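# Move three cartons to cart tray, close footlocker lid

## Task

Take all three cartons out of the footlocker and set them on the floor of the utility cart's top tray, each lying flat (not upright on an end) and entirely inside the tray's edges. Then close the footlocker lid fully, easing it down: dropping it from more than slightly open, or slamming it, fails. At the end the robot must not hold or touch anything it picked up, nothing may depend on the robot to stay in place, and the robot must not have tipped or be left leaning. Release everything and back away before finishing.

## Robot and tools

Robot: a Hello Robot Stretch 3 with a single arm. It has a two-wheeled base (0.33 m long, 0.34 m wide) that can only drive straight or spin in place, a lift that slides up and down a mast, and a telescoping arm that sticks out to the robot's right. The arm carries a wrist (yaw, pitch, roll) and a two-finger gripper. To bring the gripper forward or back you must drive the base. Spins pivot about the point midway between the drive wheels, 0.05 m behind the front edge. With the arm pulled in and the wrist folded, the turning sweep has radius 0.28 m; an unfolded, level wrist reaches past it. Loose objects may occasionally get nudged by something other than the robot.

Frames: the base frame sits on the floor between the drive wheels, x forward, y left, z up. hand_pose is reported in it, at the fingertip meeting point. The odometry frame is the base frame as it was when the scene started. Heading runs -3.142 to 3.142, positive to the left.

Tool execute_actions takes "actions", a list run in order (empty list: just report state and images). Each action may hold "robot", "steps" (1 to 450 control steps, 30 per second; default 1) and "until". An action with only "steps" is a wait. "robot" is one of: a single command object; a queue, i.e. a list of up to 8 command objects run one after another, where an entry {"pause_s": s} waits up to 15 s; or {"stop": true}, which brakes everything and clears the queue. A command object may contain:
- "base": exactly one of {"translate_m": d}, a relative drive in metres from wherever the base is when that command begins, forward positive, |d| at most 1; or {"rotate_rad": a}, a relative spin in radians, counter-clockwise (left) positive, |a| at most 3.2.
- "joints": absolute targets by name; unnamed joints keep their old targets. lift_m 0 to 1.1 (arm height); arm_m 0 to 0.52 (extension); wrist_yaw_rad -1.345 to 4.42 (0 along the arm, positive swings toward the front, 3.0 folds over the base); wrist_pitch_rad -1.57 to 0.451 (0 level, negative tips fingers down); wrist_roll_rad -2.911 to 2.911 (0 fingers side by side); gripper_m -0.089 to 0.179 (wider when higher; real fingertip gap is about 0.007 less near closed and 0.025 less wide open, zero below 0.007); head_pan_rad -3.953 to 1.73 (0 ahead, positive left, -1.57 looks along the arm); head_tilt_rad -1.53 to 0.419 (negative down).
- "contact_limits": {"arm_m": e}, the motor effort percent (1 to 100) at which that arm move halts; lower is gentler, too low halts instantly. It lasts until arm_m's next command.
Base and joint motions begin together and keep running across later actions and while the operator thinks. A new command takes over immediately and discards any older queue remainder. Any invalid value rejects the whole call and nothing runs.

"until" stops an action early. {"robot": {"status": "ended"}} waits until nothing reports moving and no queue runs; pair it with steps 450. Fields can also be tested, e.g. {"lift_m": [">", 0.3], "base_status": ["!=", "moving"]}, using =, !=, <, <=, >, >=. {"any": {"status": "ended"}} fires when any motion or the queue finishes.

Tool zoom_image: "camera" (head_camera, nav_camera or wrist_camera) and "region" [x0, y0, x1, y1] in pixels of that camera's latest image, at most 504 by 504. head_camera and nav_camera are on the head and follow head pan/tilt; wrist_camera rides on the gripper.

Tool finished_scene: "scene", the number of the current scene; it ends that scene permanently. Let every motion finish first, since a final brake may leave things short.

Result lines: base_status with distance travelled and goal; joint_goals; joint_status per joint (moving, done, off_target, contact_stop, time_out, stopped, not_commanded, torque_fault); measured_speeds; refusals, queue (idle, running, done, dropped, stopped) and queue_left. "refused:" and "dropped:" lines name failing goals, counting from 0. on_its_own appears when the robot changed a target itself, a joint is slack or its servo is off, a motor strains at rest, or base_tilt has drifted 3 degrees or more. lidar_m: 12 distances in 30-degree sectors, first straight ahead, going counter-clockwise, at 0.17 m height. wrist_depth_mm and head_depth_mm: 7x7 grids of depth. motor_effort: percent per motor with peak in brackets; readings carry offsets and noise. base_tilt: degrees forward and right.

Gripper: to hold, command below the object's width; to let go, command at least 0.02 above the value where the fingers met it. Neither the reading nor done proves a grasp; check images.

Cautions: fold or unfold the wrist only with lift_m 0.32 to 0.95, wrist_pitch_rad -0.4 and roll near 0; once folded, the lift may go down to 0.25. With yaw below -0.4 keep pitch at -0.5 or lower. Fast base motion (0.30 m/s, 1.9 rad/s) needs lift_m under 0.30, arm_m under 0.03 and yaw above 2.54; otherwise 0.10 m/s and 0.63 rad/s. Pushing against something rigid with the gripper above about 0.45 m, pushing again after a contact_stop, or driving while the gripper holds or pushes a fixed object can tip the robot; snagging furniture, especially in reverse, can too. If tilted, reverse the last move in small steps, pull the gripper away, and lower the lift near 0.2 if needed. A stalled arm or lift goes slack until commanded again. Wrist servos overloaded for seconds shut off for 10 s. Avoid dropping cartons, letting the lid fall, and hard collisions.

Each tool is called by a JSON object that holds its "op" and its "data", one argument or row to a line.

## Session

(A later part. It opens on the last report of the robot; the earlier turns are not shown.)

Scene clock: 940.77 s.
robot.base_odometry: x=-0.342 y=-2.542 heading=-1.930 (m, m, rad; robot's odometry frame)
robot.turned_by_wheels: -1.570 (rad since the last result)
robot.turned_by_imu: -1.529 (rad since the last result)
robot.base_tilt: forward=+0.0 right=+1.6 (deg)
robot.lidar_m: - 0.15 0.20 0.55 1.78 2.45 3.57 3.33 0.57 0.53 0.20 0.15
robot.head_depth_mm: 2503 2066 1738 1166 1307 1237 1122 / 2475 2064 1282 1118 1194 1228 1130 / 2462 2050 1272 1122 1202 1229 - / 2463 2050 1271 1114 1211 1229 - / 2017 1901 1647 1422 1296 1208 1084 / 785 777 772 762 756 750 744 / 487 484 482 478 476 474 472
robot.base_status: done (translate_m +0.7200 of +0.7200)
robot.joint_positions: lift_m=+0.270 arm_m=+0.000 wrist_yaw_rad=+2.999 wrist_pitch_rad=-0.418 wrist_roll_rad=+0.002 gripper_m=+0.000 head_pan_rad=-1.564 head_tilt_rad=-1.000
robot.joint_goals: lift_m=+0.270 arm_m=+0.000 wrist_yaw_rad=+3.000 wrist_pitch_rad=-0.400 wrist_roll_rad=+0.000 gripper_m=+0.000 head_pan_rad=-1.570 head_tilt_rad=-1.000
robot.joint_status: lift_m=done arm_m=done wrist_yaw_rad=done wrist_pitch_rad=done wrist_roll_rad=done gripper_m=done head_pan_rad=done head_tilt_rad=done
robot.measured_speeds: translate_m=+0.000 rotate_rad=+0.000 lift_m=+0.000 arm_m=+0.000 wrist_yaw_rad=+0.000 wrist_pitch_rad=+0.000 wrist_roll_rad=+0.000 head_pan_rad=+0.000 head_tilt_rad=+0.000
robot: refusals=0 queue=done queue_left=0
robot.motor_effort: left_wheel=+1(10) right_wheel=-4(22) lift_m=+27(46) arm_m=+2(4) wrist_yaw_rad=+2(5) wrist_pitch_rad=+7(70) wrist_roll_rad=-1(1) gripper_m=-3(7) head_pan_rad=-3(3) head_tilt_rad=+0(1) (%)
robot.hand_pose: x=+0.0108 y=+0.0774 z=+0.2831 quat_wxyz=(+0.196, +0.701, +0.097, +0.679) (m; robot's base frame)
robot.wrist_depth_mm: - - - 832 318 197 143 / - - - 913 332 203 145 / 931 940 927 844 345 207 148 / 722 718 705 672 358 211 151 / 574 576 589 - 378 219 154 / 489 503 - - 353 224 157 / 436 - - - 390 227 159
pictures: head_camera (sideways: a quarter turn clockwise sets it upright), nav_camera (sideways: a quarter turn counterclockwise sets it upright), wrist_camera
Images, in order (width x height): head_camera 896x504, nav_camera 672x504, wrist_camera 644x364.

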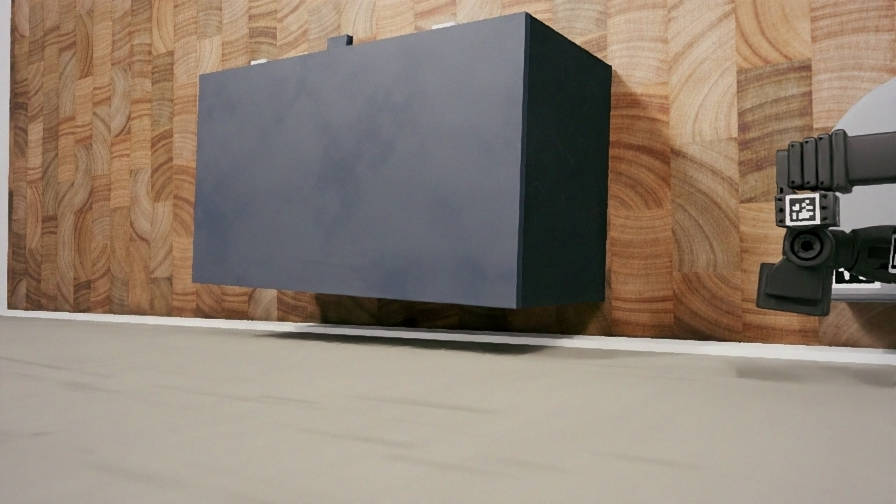

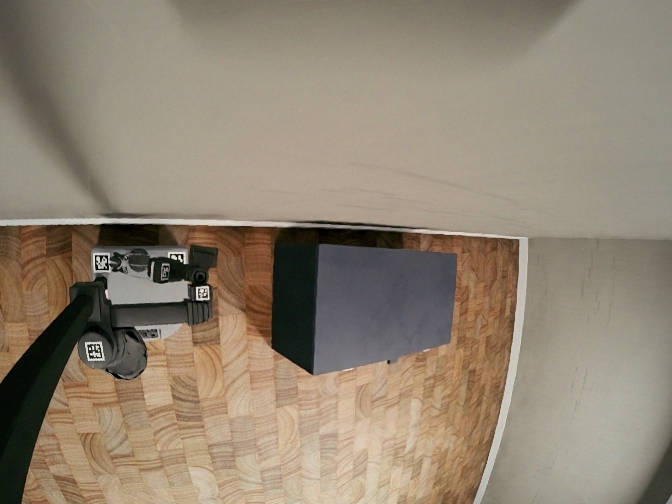

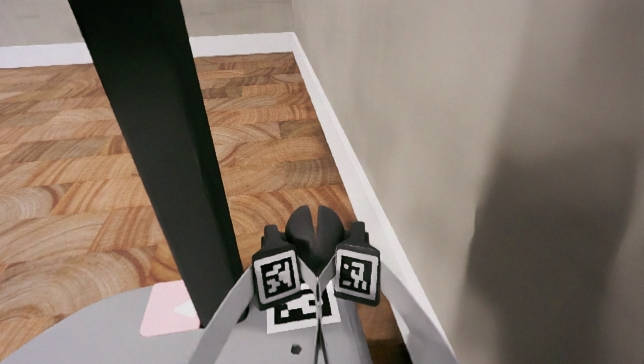

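{"op": "execute_actions", "data": {
  "actions": [
    {"robot":[{"base":{"translate_m":-0.2},"joints":{"lift_m":0.33}},{"joints":{"wrist_yaw_rad":0.3}},{"base":{"translate_m":0.24},"joints":{"lift_m":0.24,"wrist_pitch_rad":0.1,"wrist_yaw_rad":0.35}}],"steps":450,"until":{"robot":{"status":"ended"}}}
  ]
}}

Scene clock: 958.43 s.
robot.base_odometry: x=-0.356 y=-2.579 heading=-1.930 (m, m, rad; robot's odometry frame)
robot.turned_by_wheels: +0.000 (rad since the last result)
robot.turned_by_imu: +0.002 (rad since the last result)
robot.base_tilt: forward=-0.1 right=+1.6 (deg)
robot.lidar_m: - - 0.15 0.39 1.79 2.45 3.61 3.34 0.57 0.38 0.15 -
robot.head_depth_mm: 2497 2086 1337 1124 1197 1240 1117 / 2477 2059 1283 1113 1203 1224 1135 / 2471 2053 1280 1109 1202 1230 - / 2458 2045 1300 1134 1212 1238 - / 1423 1396 1366 1327 1277 1091 1059 / 553 546 542 536 531 525 521 / 342 340 338 335 334 332 330
robot.base_status: done (translate_m +0.2400 of +0.2400)
robot.joint_positions: lift_m=+0.240 arm_m=+0.000 wrist_yaw_rad=+0.348 wrist_pitch_rad=+0.078 wrist_roll_rad=+0.002 gripper_m=+0.000 head_pan_rad=-1.564 head_tilt_rad=-1.000
robot.joint_goals: lift_m=+0.240 arm_m=+0.000 wrist_yaw_rad=+0.350 wrist_pitch_rad=+0.100 wrist_roll_rad=+0.000 gripper_m=+0.000 head_pan_rad=-1.570 head_tilt_rad=-1.000
robot.joint_status: lift_m=done arm_m=done wrist_yaw_rad=done wrist_pitch_rad=done wrist_roll_rad=done gripper_m=done head_pan_rad=done head_tilt_rad=done
robot.measured_speeds: translate_m=+0.000 rotate_rad=+0.000 lift_m=+0.000 arm_m=+0.000 wrist_yaw_rad=+0.000 wrist_pitch_rad=+0.000 wrist_roll_rad=+0.000 head_pan_rad=+0.000 head_tilt_rad=+0.000
robot: refusals=0 queue=done queue_left=0
robot.motor_effort: left_wheel=+1(8) right_wheel=-3(13) lift_m=+27(55) arm_m=+2(2) wrist_yaw_rad=+3(3) wrist_pitch_rad=+9(8) wrist_roll_rad=-1(1) gripper_m=-2(3) head_pan_rad=-2(3) head_tilt_rad=-1(0) (%)
robot.hand_pose: x=+0.0663 y=-0.3867 z=+0.3751 quat_wxyz=(+0.691, +0.095, -0.701, +0.149) (m; robot's base frame)
robot.wrist_depth_mm: - 97 141 254 - - - / - 97 140 257 - - - / - 97 142 259 - - - / - 98 141 259 920 529 499 / - 98 142 - 648 295 268 / - 98 130 235 644 297 268 / - 98 154 261 561 299 275
pictures: head_camera (sideways: a quarter turn clockwise sets it upright), nav_camera (sideways: a quarter turn counterclockwise sets it upright), wrist_camera
Images, in order (width x height): head_camera 896x504, nav_camera 672x504, wrist_camera 644x364.

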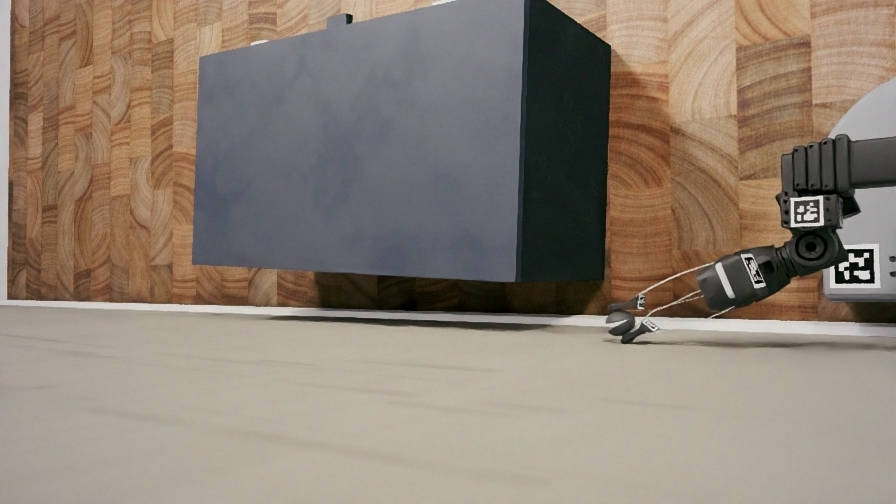

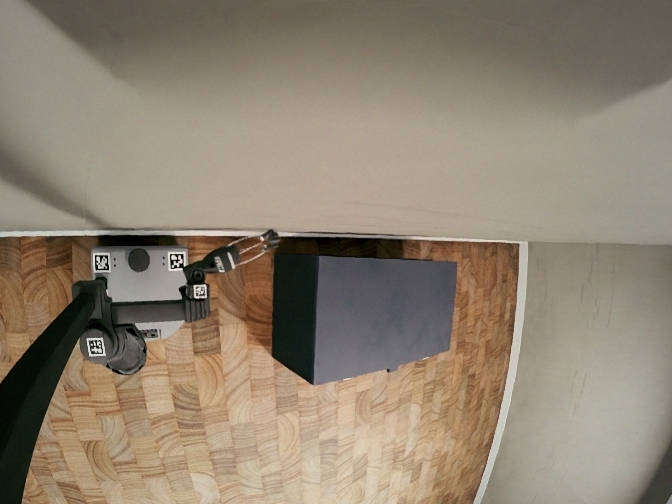

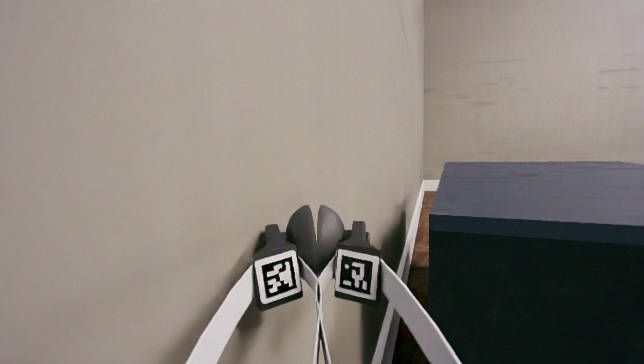

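{"op": "execute_actions", "data": {
  "actions": [
    {"robot":[{"base":{"translate_m":-0.04},"joints":{"lift_m":0.2,"wrist_yaw_rad":0.0}},{"joints":{"arm_m":0.16},"contact_limits":{"arm_m":12}}],"steps":450,"until":{"robot":{"status":"ended"}}}
  ]
}}

Scene clock: 974.17 s.
robot.base_odometry: x=-0.342 y=-2.542 heading=-1.930 (m, m, rad; robot's odometry frame)
robot.turned_by_wheels: +0.000 (rad since the last result)
robot.turned_by_imu: +0.002 (rad since the last result)
robot.base_tilt: forward=+0.0 right=+1.6 (deg)
robot.lidar_m: - 0.15 0.20 0.55 1.78 2.45 3.58 3.34 0.59 0.53 0.20 0.15
robot.head_depth_mm: 2522 2073 1742 1167 1332 1240 1124 / 2504 2063 1281 1112 1247 1230 1134 / 2479 1496 1281 1117 1255 1231 - / 2465 1496 1275 1116 1237 1190 1142 / 2004 1902 1643 1351 1289 1208 1096 / 785 778 770 763 756 751 743 / 487 485 482 479 477 473 471
robot.base_status: done (translate_m -0.0400 of -0.0400)
robot.joint_positions: lift_m=+0.200 arm_m=+0.159 wrist_yaw_rad=+0.015 wrist_pitch_rad=+0.079 wrist_roll_rad=+0.002 gripper_m=+0.000 head_pan_rad=-1.564 head_tilt_rad=-1.000
robot.joint_goals: lift_m=+0.200 arm_m=+0.160 wrist_yaw_rad=+0.000 wrist_pitch_rad=+0.100 wrist_roll_rad=+0.000 gripper_m=+0.000 head_pan_rad=-1.570 head_tilt_rad=-1.000
robot.joint_status: lift_m=done arm_m=done wrist_yaw_rad=done wrist_pitch_rad=done wrist_roll_rad=done gripper_m=done head_pan_rad=done head_tilt_rad=done
robot.measured_speeds: translate_m=+0.000 rotate_rad=+0.000 lift_m=+0.000 arm_m=+0.000 wrist_yaw_rad=+0.000 wrist_pitch_rad=+0.000 wrist_roll_rad=+0.000 head_pan_rad=+0.000 head_tilt_rad=+0.000
robot: refusals=0 queue=done queue_left=0
robot.on_its_own: wrist_yaw_rad is at rest, and its effort (-17) is outside its rest range (-12 to +12)
robot.motor_effort: left_wheel=+3(3) right_wheel=-8(8) lift_m=+28(29) arm_m=+8(13) wrist_yaw_rad=-17(16) wrist_pitch_rad=+8(9) wrist_roll_rad=-1(1) gripper_m=-5(3) head_pan_rad=-3(3) head_tilt_rad=+0(0) (%)
robot.contact_limits: arm_m 12 (drawing in: default 20, maximum 32; extending or still: default 26, maximum 43)
robot.hand_pose: x=-0.0177 y=-0.5614 z=+0.3354 quat_wxyz=(+0.706, -0.023, -0.707, +0.033) (m; robot's base frame)
robot.wrist_depth_mm: 193 273 553 - - - - / 193 270 539 - - - - / 191 269 533 - - - - / 189 263 373 264 249 237 222 / 189 266 191 - 181 179 174 / 189 259 196 191 185 181 177 / 186 257 198 193 190 185 180
pictures: head_camera (sideways: a quarter turn clockwise sets it upright), nav_camera (sideways: a quarter turn counterclockwise sets it upright), wrist_camera
Images, in order (width x height): head_camera 896x504, nav_camera 672x504, wrist_camera 644x364.

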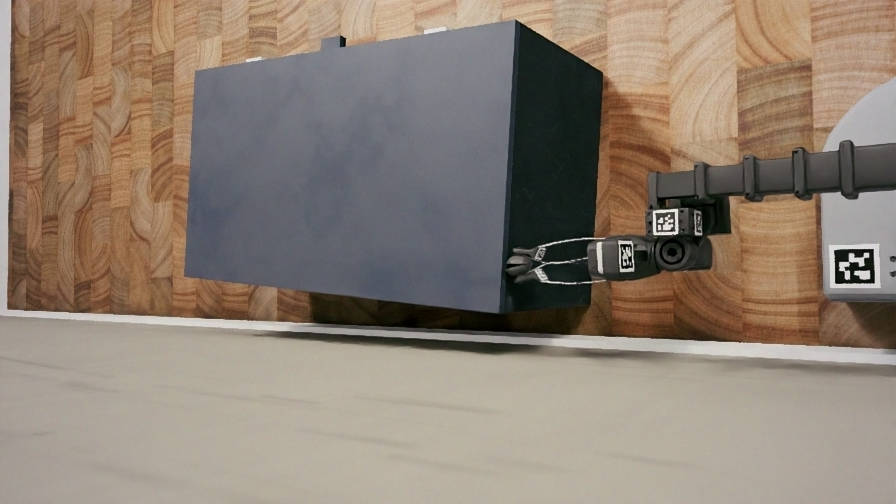

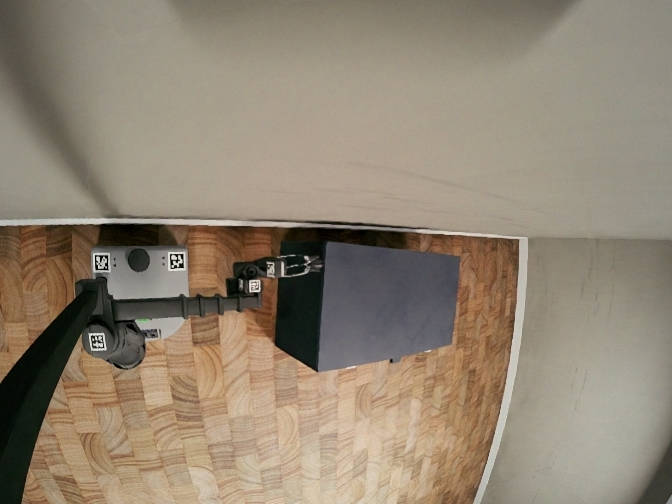

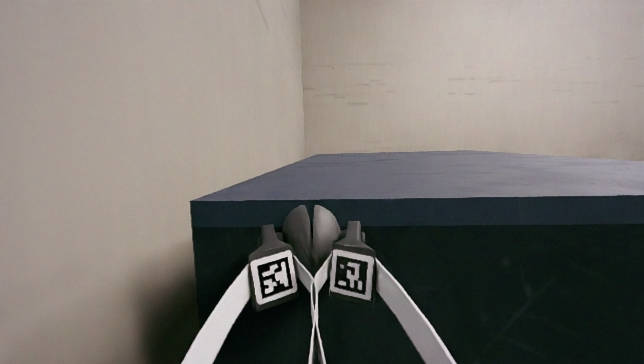

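{"op": "execute_actions", "data": {
  "actions": [
    {"robot":[{"joints":{"lift_m":0.225}}],"steps":450,"until":{"robot":{"status":"ended"}}}
  ]
}}

Scene clock: 980.70 s.
robot.base_odometry: x=-0.342 y=-2.542 heading=-1.930 (m, m, rad; robot's odometry frame)
robot.turned_by_wheels: +0.000 (rad since the last result)
robot.turned_by_imu: +0.001 (rad since the last result)
robot.base_tilt: forward=+0.0 right=+1.6 (deg)
robot.lidar_m: - 0.15 0.20 0.55 1.78 2.45 3.58 3.32 0.59 0.53 0.20 0.15
robot.head_depth_mm: 2503 2065 1737 1166 1326 1231 1118 / 2479 2044 1279 1119 1238 1232 1133 / 2471 1487 1284 1117 1251 1240 - / 2470 1488 1276 1111 1215 1198 1147 / 2037 1917 1643 1346 1296 1207 1095 / 788 775 770 763 758 751 745 / 488 484 482 479 476 474 471
robot.base_status: done (translate_m -0.0400 of -0.0400)
robot.joint_positions: lift_m=+0.224 arm_m=+0.159 wrist_yaw_rad=+0.011 wrist_pitch_rad=+0.041 wrist_roll_rad=+0.002 gripper_m=+0.000 head_pan_rad=-1.564 head_tilt_rad=-1.000
robot.joint_goals: lift_m=+0.225 arm_m=+0.160 wrist_yaw_rad=+0.000 wrist_pitch_rad=+0.100 wrist_roll_rad=+0.000 gripper_m=+0.000 head_pan_rad=-1.570 head_tilt_rad=-1.000
robot.joint_status: lift_m=done arm_m=done wrist_yaw_rad=done wrist_pitch_rad=done wrist_roll_rad=done gripper_m=done head_pan_rad=done head_tilt_rad=done
robot.measured_speeds: translate_m=+0.000 rotate_rad=+0.000 lift_m=+0.000 arm_m=+0.000 wrist_yaw_rad=+0.000 wrist_pitch_rad=+0.000 wrist_roll_rad=+0.000 head_pan_rad=+0.000 head_tilt_rad=+0.000
robot: refusals=0 queue=done queue_left=0
robot.motor_effort: left_wheel=+2(3) right_wheel=-8(8) lift_m=+56(57) arm_m=+6(9) wrist_yaw_rad=-12(17) wrist_pitch_rad=+24(25) wrist_roll_rad=-1(1) gripper_m=-3(4) head_pan_rad=-3(3) head_tilt_rad=+1(0) (%)
robot.contact_limits: arm_m 12 (drawing in: default 20, maximum 32; extending or still: default 26, maximum 43)
robot.hand_pose: x=-0.0186 y=-0.5613 z=+0.3495 quat_wxyz=(+0.706, -0.010, -0.708, +0.018) (m; robot's base frame)
robot.wrist_depth_mm: 195 276 558 - - - - / 195 272 547 - - - - / 194 270 547 - - - - / 192 268 413 321 307 297 285 / 191 266 193 - 183 179 175 / 191 262 198 193 186 183 179 / 189 262 204 198 194 188 184
pictures: head_camera (sideways: a quarter turn clockwise sets it upright), nav_camera (sideways: a quarter turn counterclockwise sets it upright), wrist_camera
Images, in order (width x height): head_camera 896x504, nav_camera 672x504, wrist_camera 644x364.

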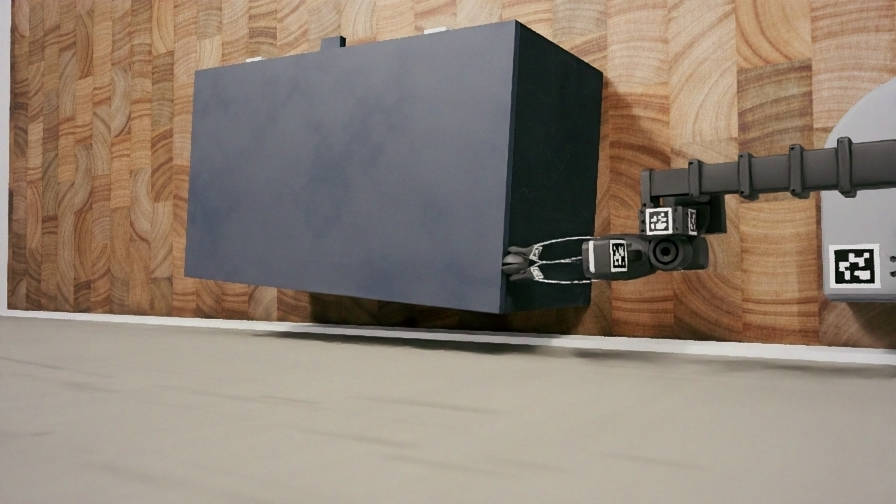

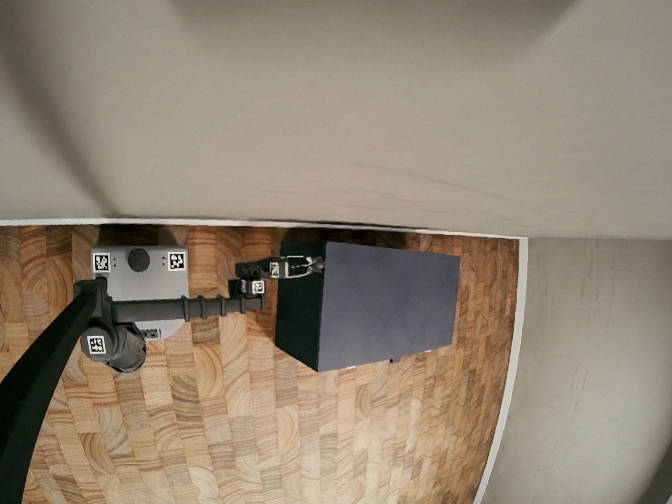

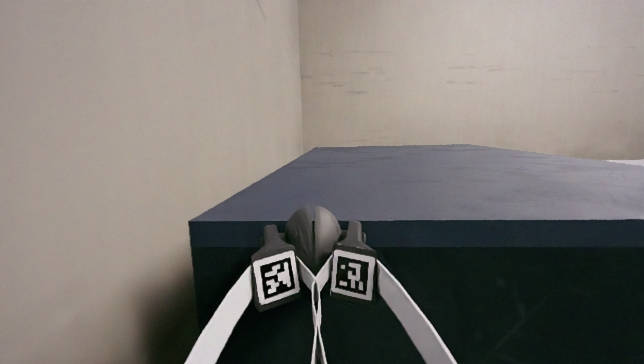

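{"op": "zoom_image", "data": {
  "camera": "wrist_camera",
  "region": [170, 190, 290, 280]
}}

{"op": "zoom_image", "data": {
  "camera": "head_camera",
  "region": [400, 0, 620, 130]
}}

Region (170, 190, 290, 280) of wrist_camera's 644x364 image, scaled by 4.200; it fills the top 378 rows of this view, and the rest is white.

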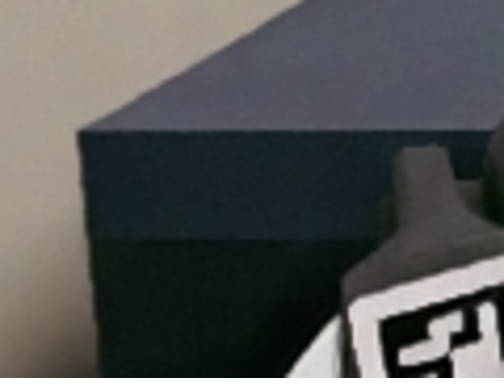

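Region (400, 0, 620, 130) of head_camera's 896x504 image, scaled by 2.291, with more detail than that image has; it fills the top 298 rows of this view, and the rest is white.

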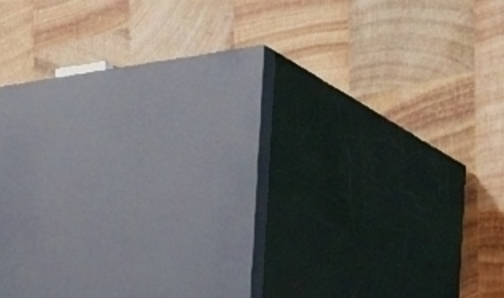

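{"op": "execute_actions", "data": {
  "actions": [
    {"robot":[{"joints":{"arm_m":0.0}},{"base":{"translate_m":-0.92},"joints":{"lift_m":0.165}},{"base":{"rotate_rad":1.57}},{"base":{"translate_m":-0.68}}],"steps":450,"until":{"robot":{"status":"ended"}}},
    {"steps":300,"until":{"robot":{"status":"ended"}}}
  ]
}}

Scene clock: 1047.97 s.
robot.base_odometry: x=-0.655 y=-1.441 heading=-0.360 (m, m, rad; robot's odometry frame)
robot.turned_by_wheels: +1.570 (rad since the last result)
robot.turned_by_imu: +1.544 (rad since the last result)
robot.base_tilt: forward=+0.0 right=+1.6 (deg)
robot.lidar_m: 2.39 2.29 2.78 2.70 2.48 2.45 2.36 0.70 0.54 0.53 1.09 1.49
robot.head_depth_mm: 1006 1180 1311 1120 1122 1239 1121 / 1000 1173 1301 1121 1129 1233 1128 / 998 1167 1275 1117 1145 1231 - / 992 1164 1271 1112 1150 1245 - / 990 1154 1281 1113 1156 1215 1112 / 980 1150 1384 1526 1352 1219 1112 / 982 1147 1377 1517 1354 1209 1109
robot.base_status: done (translate_m -0.6800 of -0.6800)
robot.joint_positions: lift_m=+0.165 arm_m=+0.000 wrist_yaw_rad=+0.001 wrist_pitch_rad=+0.079 wrist_roll_rad=+0.002 gripper_m=+0.000 head_pan_rad=-1.564 head_tilt_rad=-1.000
robot.joint_goals: lift_m=+0.165 arm_m=+0.000 wrist_yaw_rad=+0.000 wrist_pitch_rad=+0.100 wrist_roll_rad=+0.000 gripper_m=+0.000 head_pan_rad=-1.570 head_tilt_rad=-1.000
robot.joint_status: lift_m=done arm_m=done wrist_yaw_rad=done wrist_pitch_rad=done wrist_roll_rad=done gripper_m=done head_pan_rad=done head_tilt_rad=done
robot.measured_speeds: translate_m=+0.000 rotate_rad=+0.000 lift_m=+0.000 arm_m=+0.000 wrist_yaw_rad=+0.000 wrist_pitch_rad=+0.000 wrist_roll_rad=+0.000 head_pan_rad=+0.000 head_tilt_rad=+0.000
robot: refusals=0 queue=done queue_left=0
robot.motor_effort: left_wheel=-2(7) right_wheel=+3(6) lift_m=+27(56) arm_m=-4(5) wrist_yaw_rad=-1(12) wrist_pitch_rad=+8(24) wrist_roll_rad=-1(1) gripper_m=-4(3) head_pan_rad=-3(3) head_tilt_rad=-1(1) (%)
robot.hand_pose: x=-0.0211 y=-0.4027 z=+0.3004 quat_wxyz=(+0.706, -0.027, -0.707, +0.028) (m; robot's base frame)
robot.wrist_depth_mm: 758 770 788 789 782 818 783 / 767 785 794 805 791 818 814 / 797 796 806 800 816 836 832 / 816 821 294 286 284 280 277 / 828 834 301 - 291 288 284 / 794 833 309 304 299 291 291 / 595 595 315 308 302 298 295
pictures: head_camera (sideways: a quarter turn clockwise sets it upright), nav_camera (sideways: a quarter turn counterclockwise sets it upright), wrist_camera
Images, in order (width x height): head_camera 896x504, nav_camera 672x504, wrist_camera 644x364.

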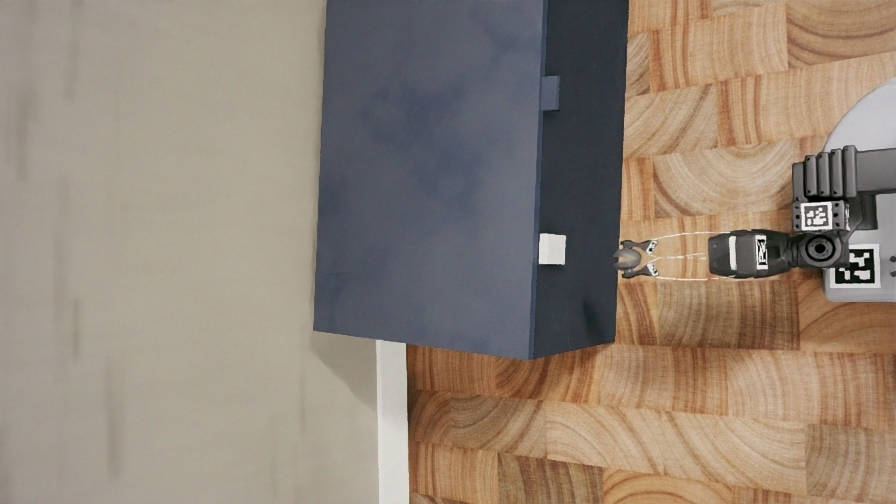

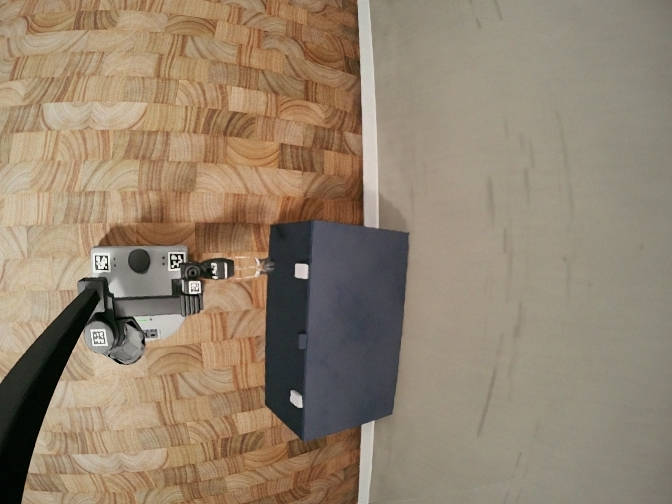

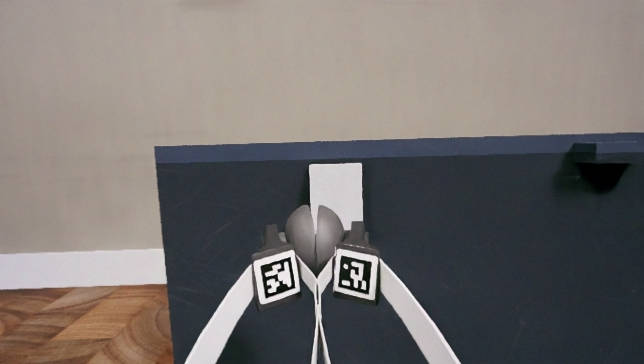

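{"op": "execute_actions", "data": {
  "actions": [
    {"robot":[{"base":{"translate_m":-0.018},"joints":{"lift_m":0.17,"arm_m":0.08}},{"joints":{"arm_m":0.22},"contact_limits":{"arm_m":24}}],"steps":450,"until":{"robot":{"status":"ended"}}}
  ]
}}

Scene clock: 1059.80 s.
robot.base_odometry: x=-0.672 y=-1.434 heading=-0.360 (m, m, rad; robot's odometry frame)
robot.turned_by_wheels: +0.000 (rad since the last result)
robot.turned_by_imu: -0.001 (rad since the last result)
robot.base_tilt: forward=-0.1 right=+1.6 (deg)
robot.lidar_m: 2.41 2.31 2.79 2.70 2.47 2.44 2.34 0.74 0.58 0.58 1.09 1.48
robot.head_depth_mm: 1009 1179 1288 1125 1196 1238 1126 / 1007 1169 1288 1123 1217 1233 1130 / 997 1169 1279 1119 1246 1253 - / 992 1165 1275 1114 1268 1188 1147 / 991 1159 1283 1113 1292 1224 1111 / 980 1151 1389 1518 1359 1223 1107 / 979 1141 1374 1513 1347 1217 1111
robot.base_status: done (translate_m -0.0180 of -0.0180)
robot.joint_positions: lift_m=+0.170 arm_m=+0.148 wrist_yaw_rad=+0.010 wrist_pitch_rad=+0.081 wrist_roll_rad=+0.002 gripper_m=+0.000 head_pan_rad=-1.564 head_tilt_rad=-0.999
robot.joint_goals: lift_m=+0.170 arm_m=+0.149 wrist_yaw_rad=+0.000 wrist_pitch_rad=+0.100 wrist_roll_rad=+0.000 gripper_m=+0.000 head_pan_rad=-1.570 head_tilt_rad=-1.000
robot.joint_status: lift_m=done arm_m=contact_stop wrist_yaw_rad=done wrist_pitch_rad=done wrist_roll_rad=done gripper_m=done head_pan_rad=done head_tilt_rad=done
robot.measured_speeds: translate_m=+0.001 rotate_rad=+0.010 lift_m=+0.000 arm_m=-0.027 wrist_yaw_rad=-0.040 wrist_pitch_rad=+0.000 wrist_roll_rad=+0.000 head_pan_rad=+0.000 head_tilt_rad=+0.000
robot: refusals=0 queue=dropped queue_left=0
robot.on_its_own: arm_m is slack since a contact_stop, until your next command for it (your +0.220 is given up)
robot.motor_effort: left_wheel=-2(7) right_wheel=+2(15) lift_m=+51(52) arm_m=+16(24) wrist_yaw_rad=-11(19) wrist_pitch_rad=+8(9) wrist_roll_rad=-1(1) gripper_m=-7(6) head_pan_rad=-3(3) head_tilt_rad=+0(1) (%)
robot.contact_limits: arm_m 24 (drawing in: default 20, maximum 32; extending or still: default 26, maximum 43)
robot.hand_pose: x=-0.0188 y=-0.5504 z=+0.3049 quat_wxyz=(+0.706, -0.024, -0.707, +0.032) (m; robot's base frame)
robot.wrist_depth_mm: 632 650 646 646 655 640 646 / 643 641 652 650 674 661 673 / 660 668 676 656 672 657 671 / 663 209 201 190 189 182 178 / 686 212 206 185 193 186 180 / 684 220 211 205 196 190 185 / 614 224 213 207 201 193 187
pictures: head_camera (sideways: a quarter turn clockwise sets it upright), nav_camera (sideways: a quarter turn counterclockwise sets it upright), wrist_camera
Images, in order (width x height): head_camera 896x504, nav_camera 672x504, wrist_camera 644x364.

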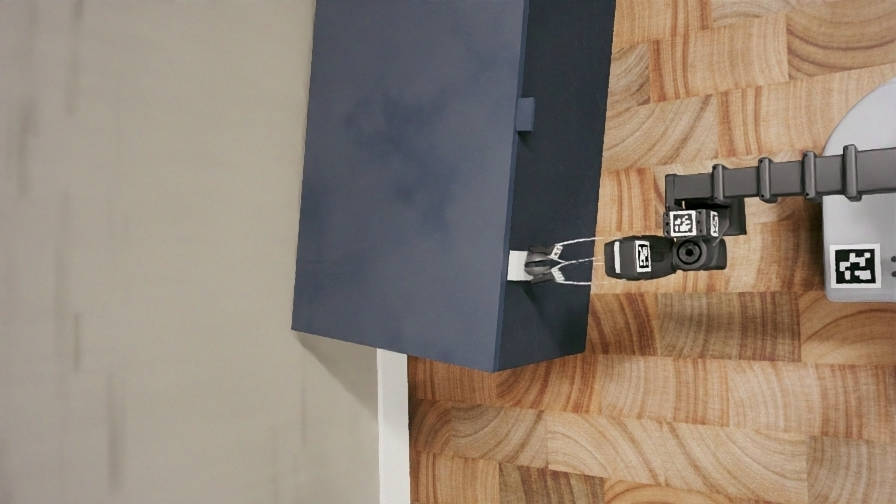

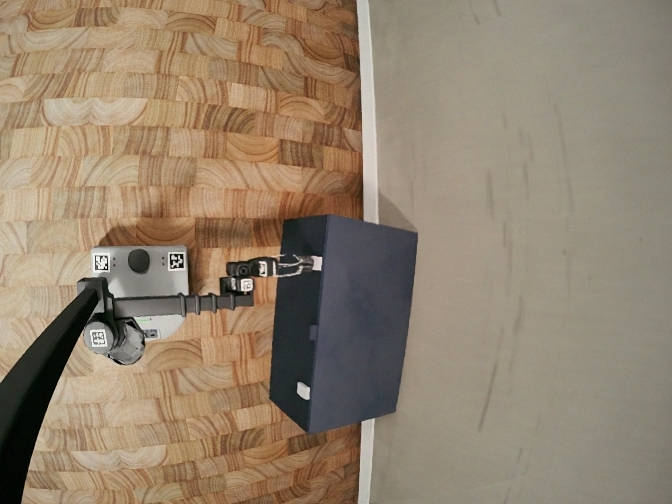

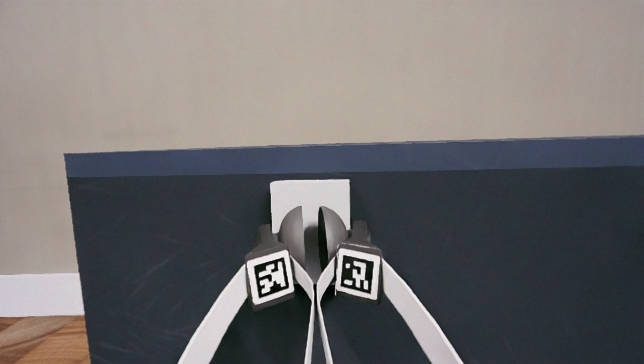

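{"op": "execute_actions", "data": {
  "actions": [
    {"robot":[{"joints":{"arm_m":0.04}},{"base":{"translate_m":-0.455}},{"joints":{"arm_m":0.22},"contact_limits":{"arm_m":24}}],"steps":450,"until":{"robot":{"status":"ended"}}}
  ]
}}

Scene clock: 1074.30 s.
robot.base_odometry: x=-1.097 y=-1.274 heading=-0.361 (m, m, rad; robot's odometry frame)
robot.turned_by_wheels: -0.001 (rad since the last result)
robot.turned_by_imu: -0.005 (rad since the last result)
robot.base_tilt: forward=-0.1 right=+1.6 (deg)
robot.lidar_m: 2.85 2.71 2.81 2.26 2.07 1.97 1.90 1.54 0.63 0.60 0.62 1.48
robot.head_depth_mm: 1016 1189 1443 1554 1373 1236 1118 / 1009 1184 1431 1547 1365 1228 1132 / 1007 1177 1300 1126 1320 1225 - / 1000 1174 1267 1112 1289 1193 1152 / 994 1159 1268 1115 1298 1229 1112 / 989 1156 1267 1108 1292 1228 1109 / 987 1146 1266 1108 1284 1221 1107
robot.base_status: done (translate_m -0.4550 of -0.4550)
robot.joint_positions: lift_m=+0.170 arm_m=+0.173 wrist_yaw_rad=-0.034 wrist_pitch_rad=+0.081 wrist_roll_rad=+0.002 gripper_m=+0.000 head_pan_rad=-1.564 head_tilt_rad=-0.999
robot.joint_goals: lift_m=+0.170 arm_m=+0.174 wrist_yaw_rad=+0.000 wrist_pitch_rad=+0.100 wrist_roll_rad=+0.000 gripper_m=+0.000 head_pan_rad=-1.570 head_tilt_rad=-1.000
robot.joint_status: lift_m=done arm_m=contact_stop wrist_yaw_rad=done wrist_pitch_rad=done wrist_roll_rad=done gripper_m=done head_pan_rad=done head_tilt_rad=done
robot.measured_speeds: translate_m=-0.001 rotate_rad=-0.005 lift_m=+0.000 arm_m=-0.029 wrist_yaw_rad=+0.110 wrist_pitch_rad=+0.024 wrist_roll_rad=+0.000 head_pan_rad=+0.000 head_tilt_rad=+0.000
robot: refusals=0 queue=dropped queue_left=0
robot.on_its_own: arm_m is slack since a contact_stop, until your next command for it (your +0.220 is given up)
robot.motor_effort: left_wheel=-9(11) right_wheel=+30(30) lift_m=+51(52) arm_m=+15(24) wrist_yaw_rad=+34(52) wrist_pitch_rad=+7(9) wrist_roll_rad=-1(1) gripper_m=-9(10) head_pan_rad=-3(3) head_tilt_rad=+0(0) (%)
robot.contact_limits: arm_m 24 (drawing in: default 20, maximum 32; extending or still: default 26, maximum 43)
robot.hand_pose: x=-0.0302 y=-0.5747 z=+0.3050 quat_wxyz=(+0.706, -0.040, -0.706, +0.016) (m; robot's base frame)
robot.wrist_depth_mm: 603 605 612 626 648 651 665 / 603 620 631 645 652 652 690 / 620 631 651 651 673 675 695 / 185 188 192 188 200 204 699 / 189 192 196 186 205 209 734 / 192 194 200 204 209 214 696 / 194 199 205 208 215 218 560
pictures: head_camera (sideways: a quarter turn clockwise sets it upright), nav_camera (sideways: a quarter turn counterclockwise sets it upright), wrist_camera
Images, in order (width x height): head_camera 896x504, nav_camera 672x504, wrist_camera 644x364.

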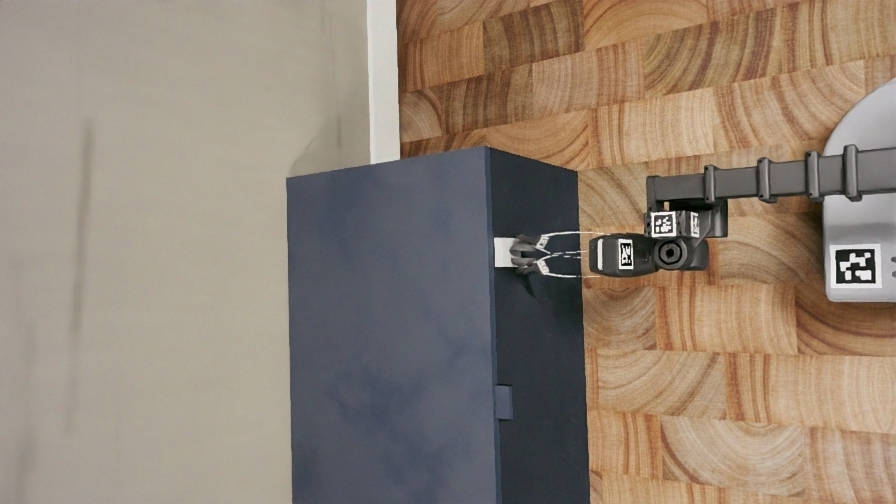

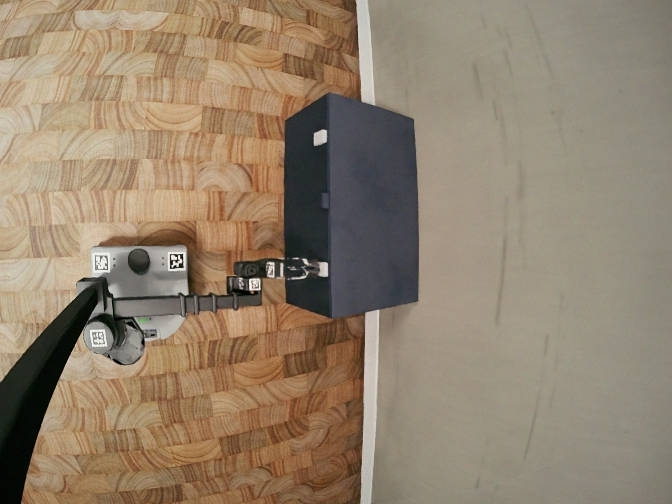

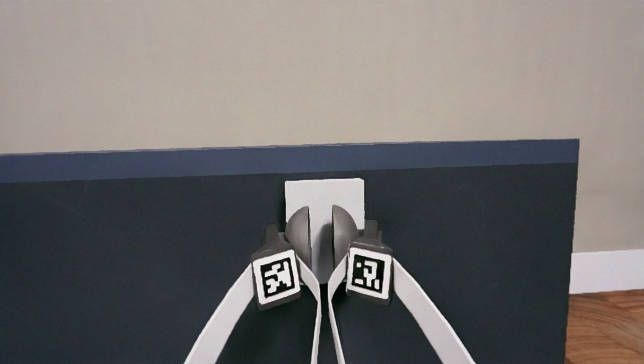

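{"op": "execute_actions", "data": {
  "actions": [
    {"robot":[{"joints":{"arm_m":0.13}},{"base":{"translate_m":-0.011},"joints":{"gripper_m":0.075,"lift_m":0.185}},{"joints":{"arm_m":0.2},"contact_limits":{"arm_m":10}}],"steps":450,"until":{"robot":{"status":"ended"}}},
    {"robot":{"joints":{"gripper_m":-0.04}},"steps":60,"until":{"robot":{"status":"ended"}}}
  ]
}}

Scene clock: 1089.03 s.
robot.base_odometry: x=-1.108 y=-1.270 heading=-0.360 (m, m, rad; robot's odometry frame)
robot.turned_by_wheels: +0.001 (rad since the last result)
robot.turned_by_imu: +0.003 (rad since the last result)
robot.base_tilt: forward=+0.0 right=+1.6 (deg)
robot.lidar_m: 2.87 2.72 2.81 2.24 2.06 1.96 1.88 1.55 0.63 0.60 0.62 0.84
robot.head_depth_mm: 1016 1184 1439 1550 1367 1233 1124 / 1012 1180 1435 1539 1367 1237 1132 / 1007 1179 1310 1141 1323 1216 - / 999 1174 1271 1117 1297 1203 1142 / 993 1164 1267 1110 1292 1227 1115 / 986 1154 1262 1111 1296 1221 1108 / 985 1147 1261 1103 1285 1221 1114
robot.base_status: done (translate_m -0.0110 of -0.0110)
robot.joint_positions: lift_m=+0.185 arm_m=+0.179 wrist_yaw_rad=-0.030 wrist_pitch_rad=+0.081 wrist_roll_rad=+0.002 gripper_m=-0.038 head_pan_rad=-1.564 head_tilt_rad=-0.999
robot.joint_goals: lift_m=+0.185 arm_m=+0.179 wrist_yaw_rad=-0.049 wrist_pitch_rad=+0.100 wrist_roll_rad=+0.000 gripper_m=-0.040 head_pan_rad=-1.570 head_tilt_rad=-1.000
robot.joint_status: lift_m=done arm_m=contact_stop wrist_yaw_rad=done wrist_pitch_rad=done wrist_roll_rad=done gripper_m=done head_pan_rad=done head_tilt_rad=done
robot.measured_speeds: translate_m=+0.000 rotate_rad=+0.000 lift_m=+0.000 arm_m=+0.000 wrist_yaw_rad=+0.000 wrist_pitch_rad=+0.000 wrist_roll_rad=+0.000 head_pan_rad=+0.000 head_tilt_rad=+0.000
robot: refusals=0 queue=done queue_left=0
robot.on_its_own: wrist_yaw_rad is held at -0.049, not at your +0.000, by its stall guard, which is not easing now; arm_m is slack since a contact_stop, until your next command for it (your +0.200 is given up); wrist_yaw_rad is at rest, and its effort (-22) is outside its rest range (-12 to +12)
robot.motor_effort: left_wheel=+1(11) right_wheel=-6(15) lift_m=+53(52) arm_m=+0(11) wrist_yaw_rad=-22(37) wrist_pitch_rad=+8(8) wrist_roll_rad=-1(1) gripper_m=-36(99) head_pan_rad=-3(3) head_tilt_rad=-1(1) (%)
robot.contact_limits: arm_m 10 (drawing in: default 20, maximum 32; extending or still: default 26, maximum 43)
robot.hand_pose: x=-0.0290 y=-0.5816 z=+0.3199 quat_wxyz=(+0.706, -0.039, -0.707, +0.018) (m; robot's base frame)
robot.wrist_depth_mm: 592 610 615 618 634 647 668 / 615 606 618 636 646 655 682 / 614 630 631 656 659 677 690 / 182 183 188 191 193 198 691 / 183 186 189 177 197 201 721 / 185 189 191 182 201 205 721 / 190 191 195 201 204 209 583
pictures: head_camera (sideways: a quarter turn clockwise sets it upright), nav_camera (sideways: a quarter turn counterclockwise sets it upright), wrist_camera
Images, in order (width x height): head_camera 896x504, nav_camera 672x504, wrist_camera 644x364.

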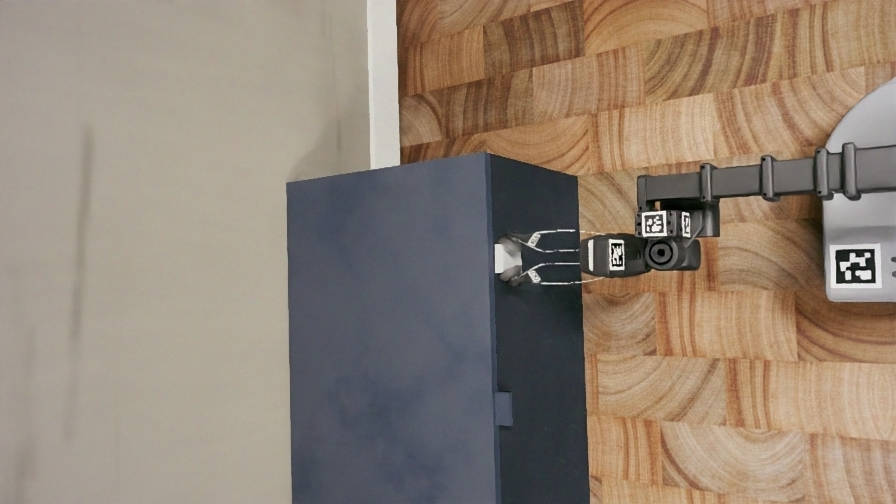

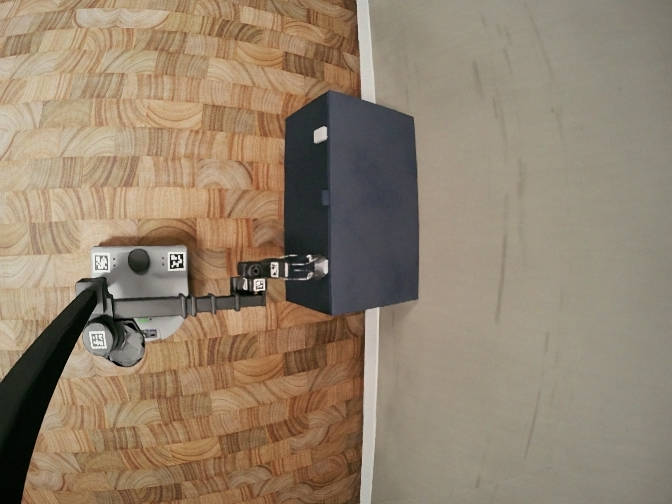

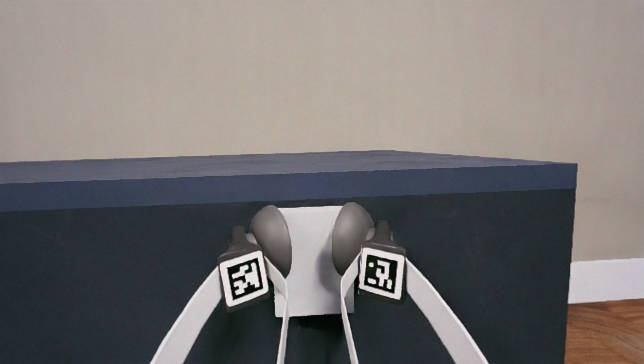

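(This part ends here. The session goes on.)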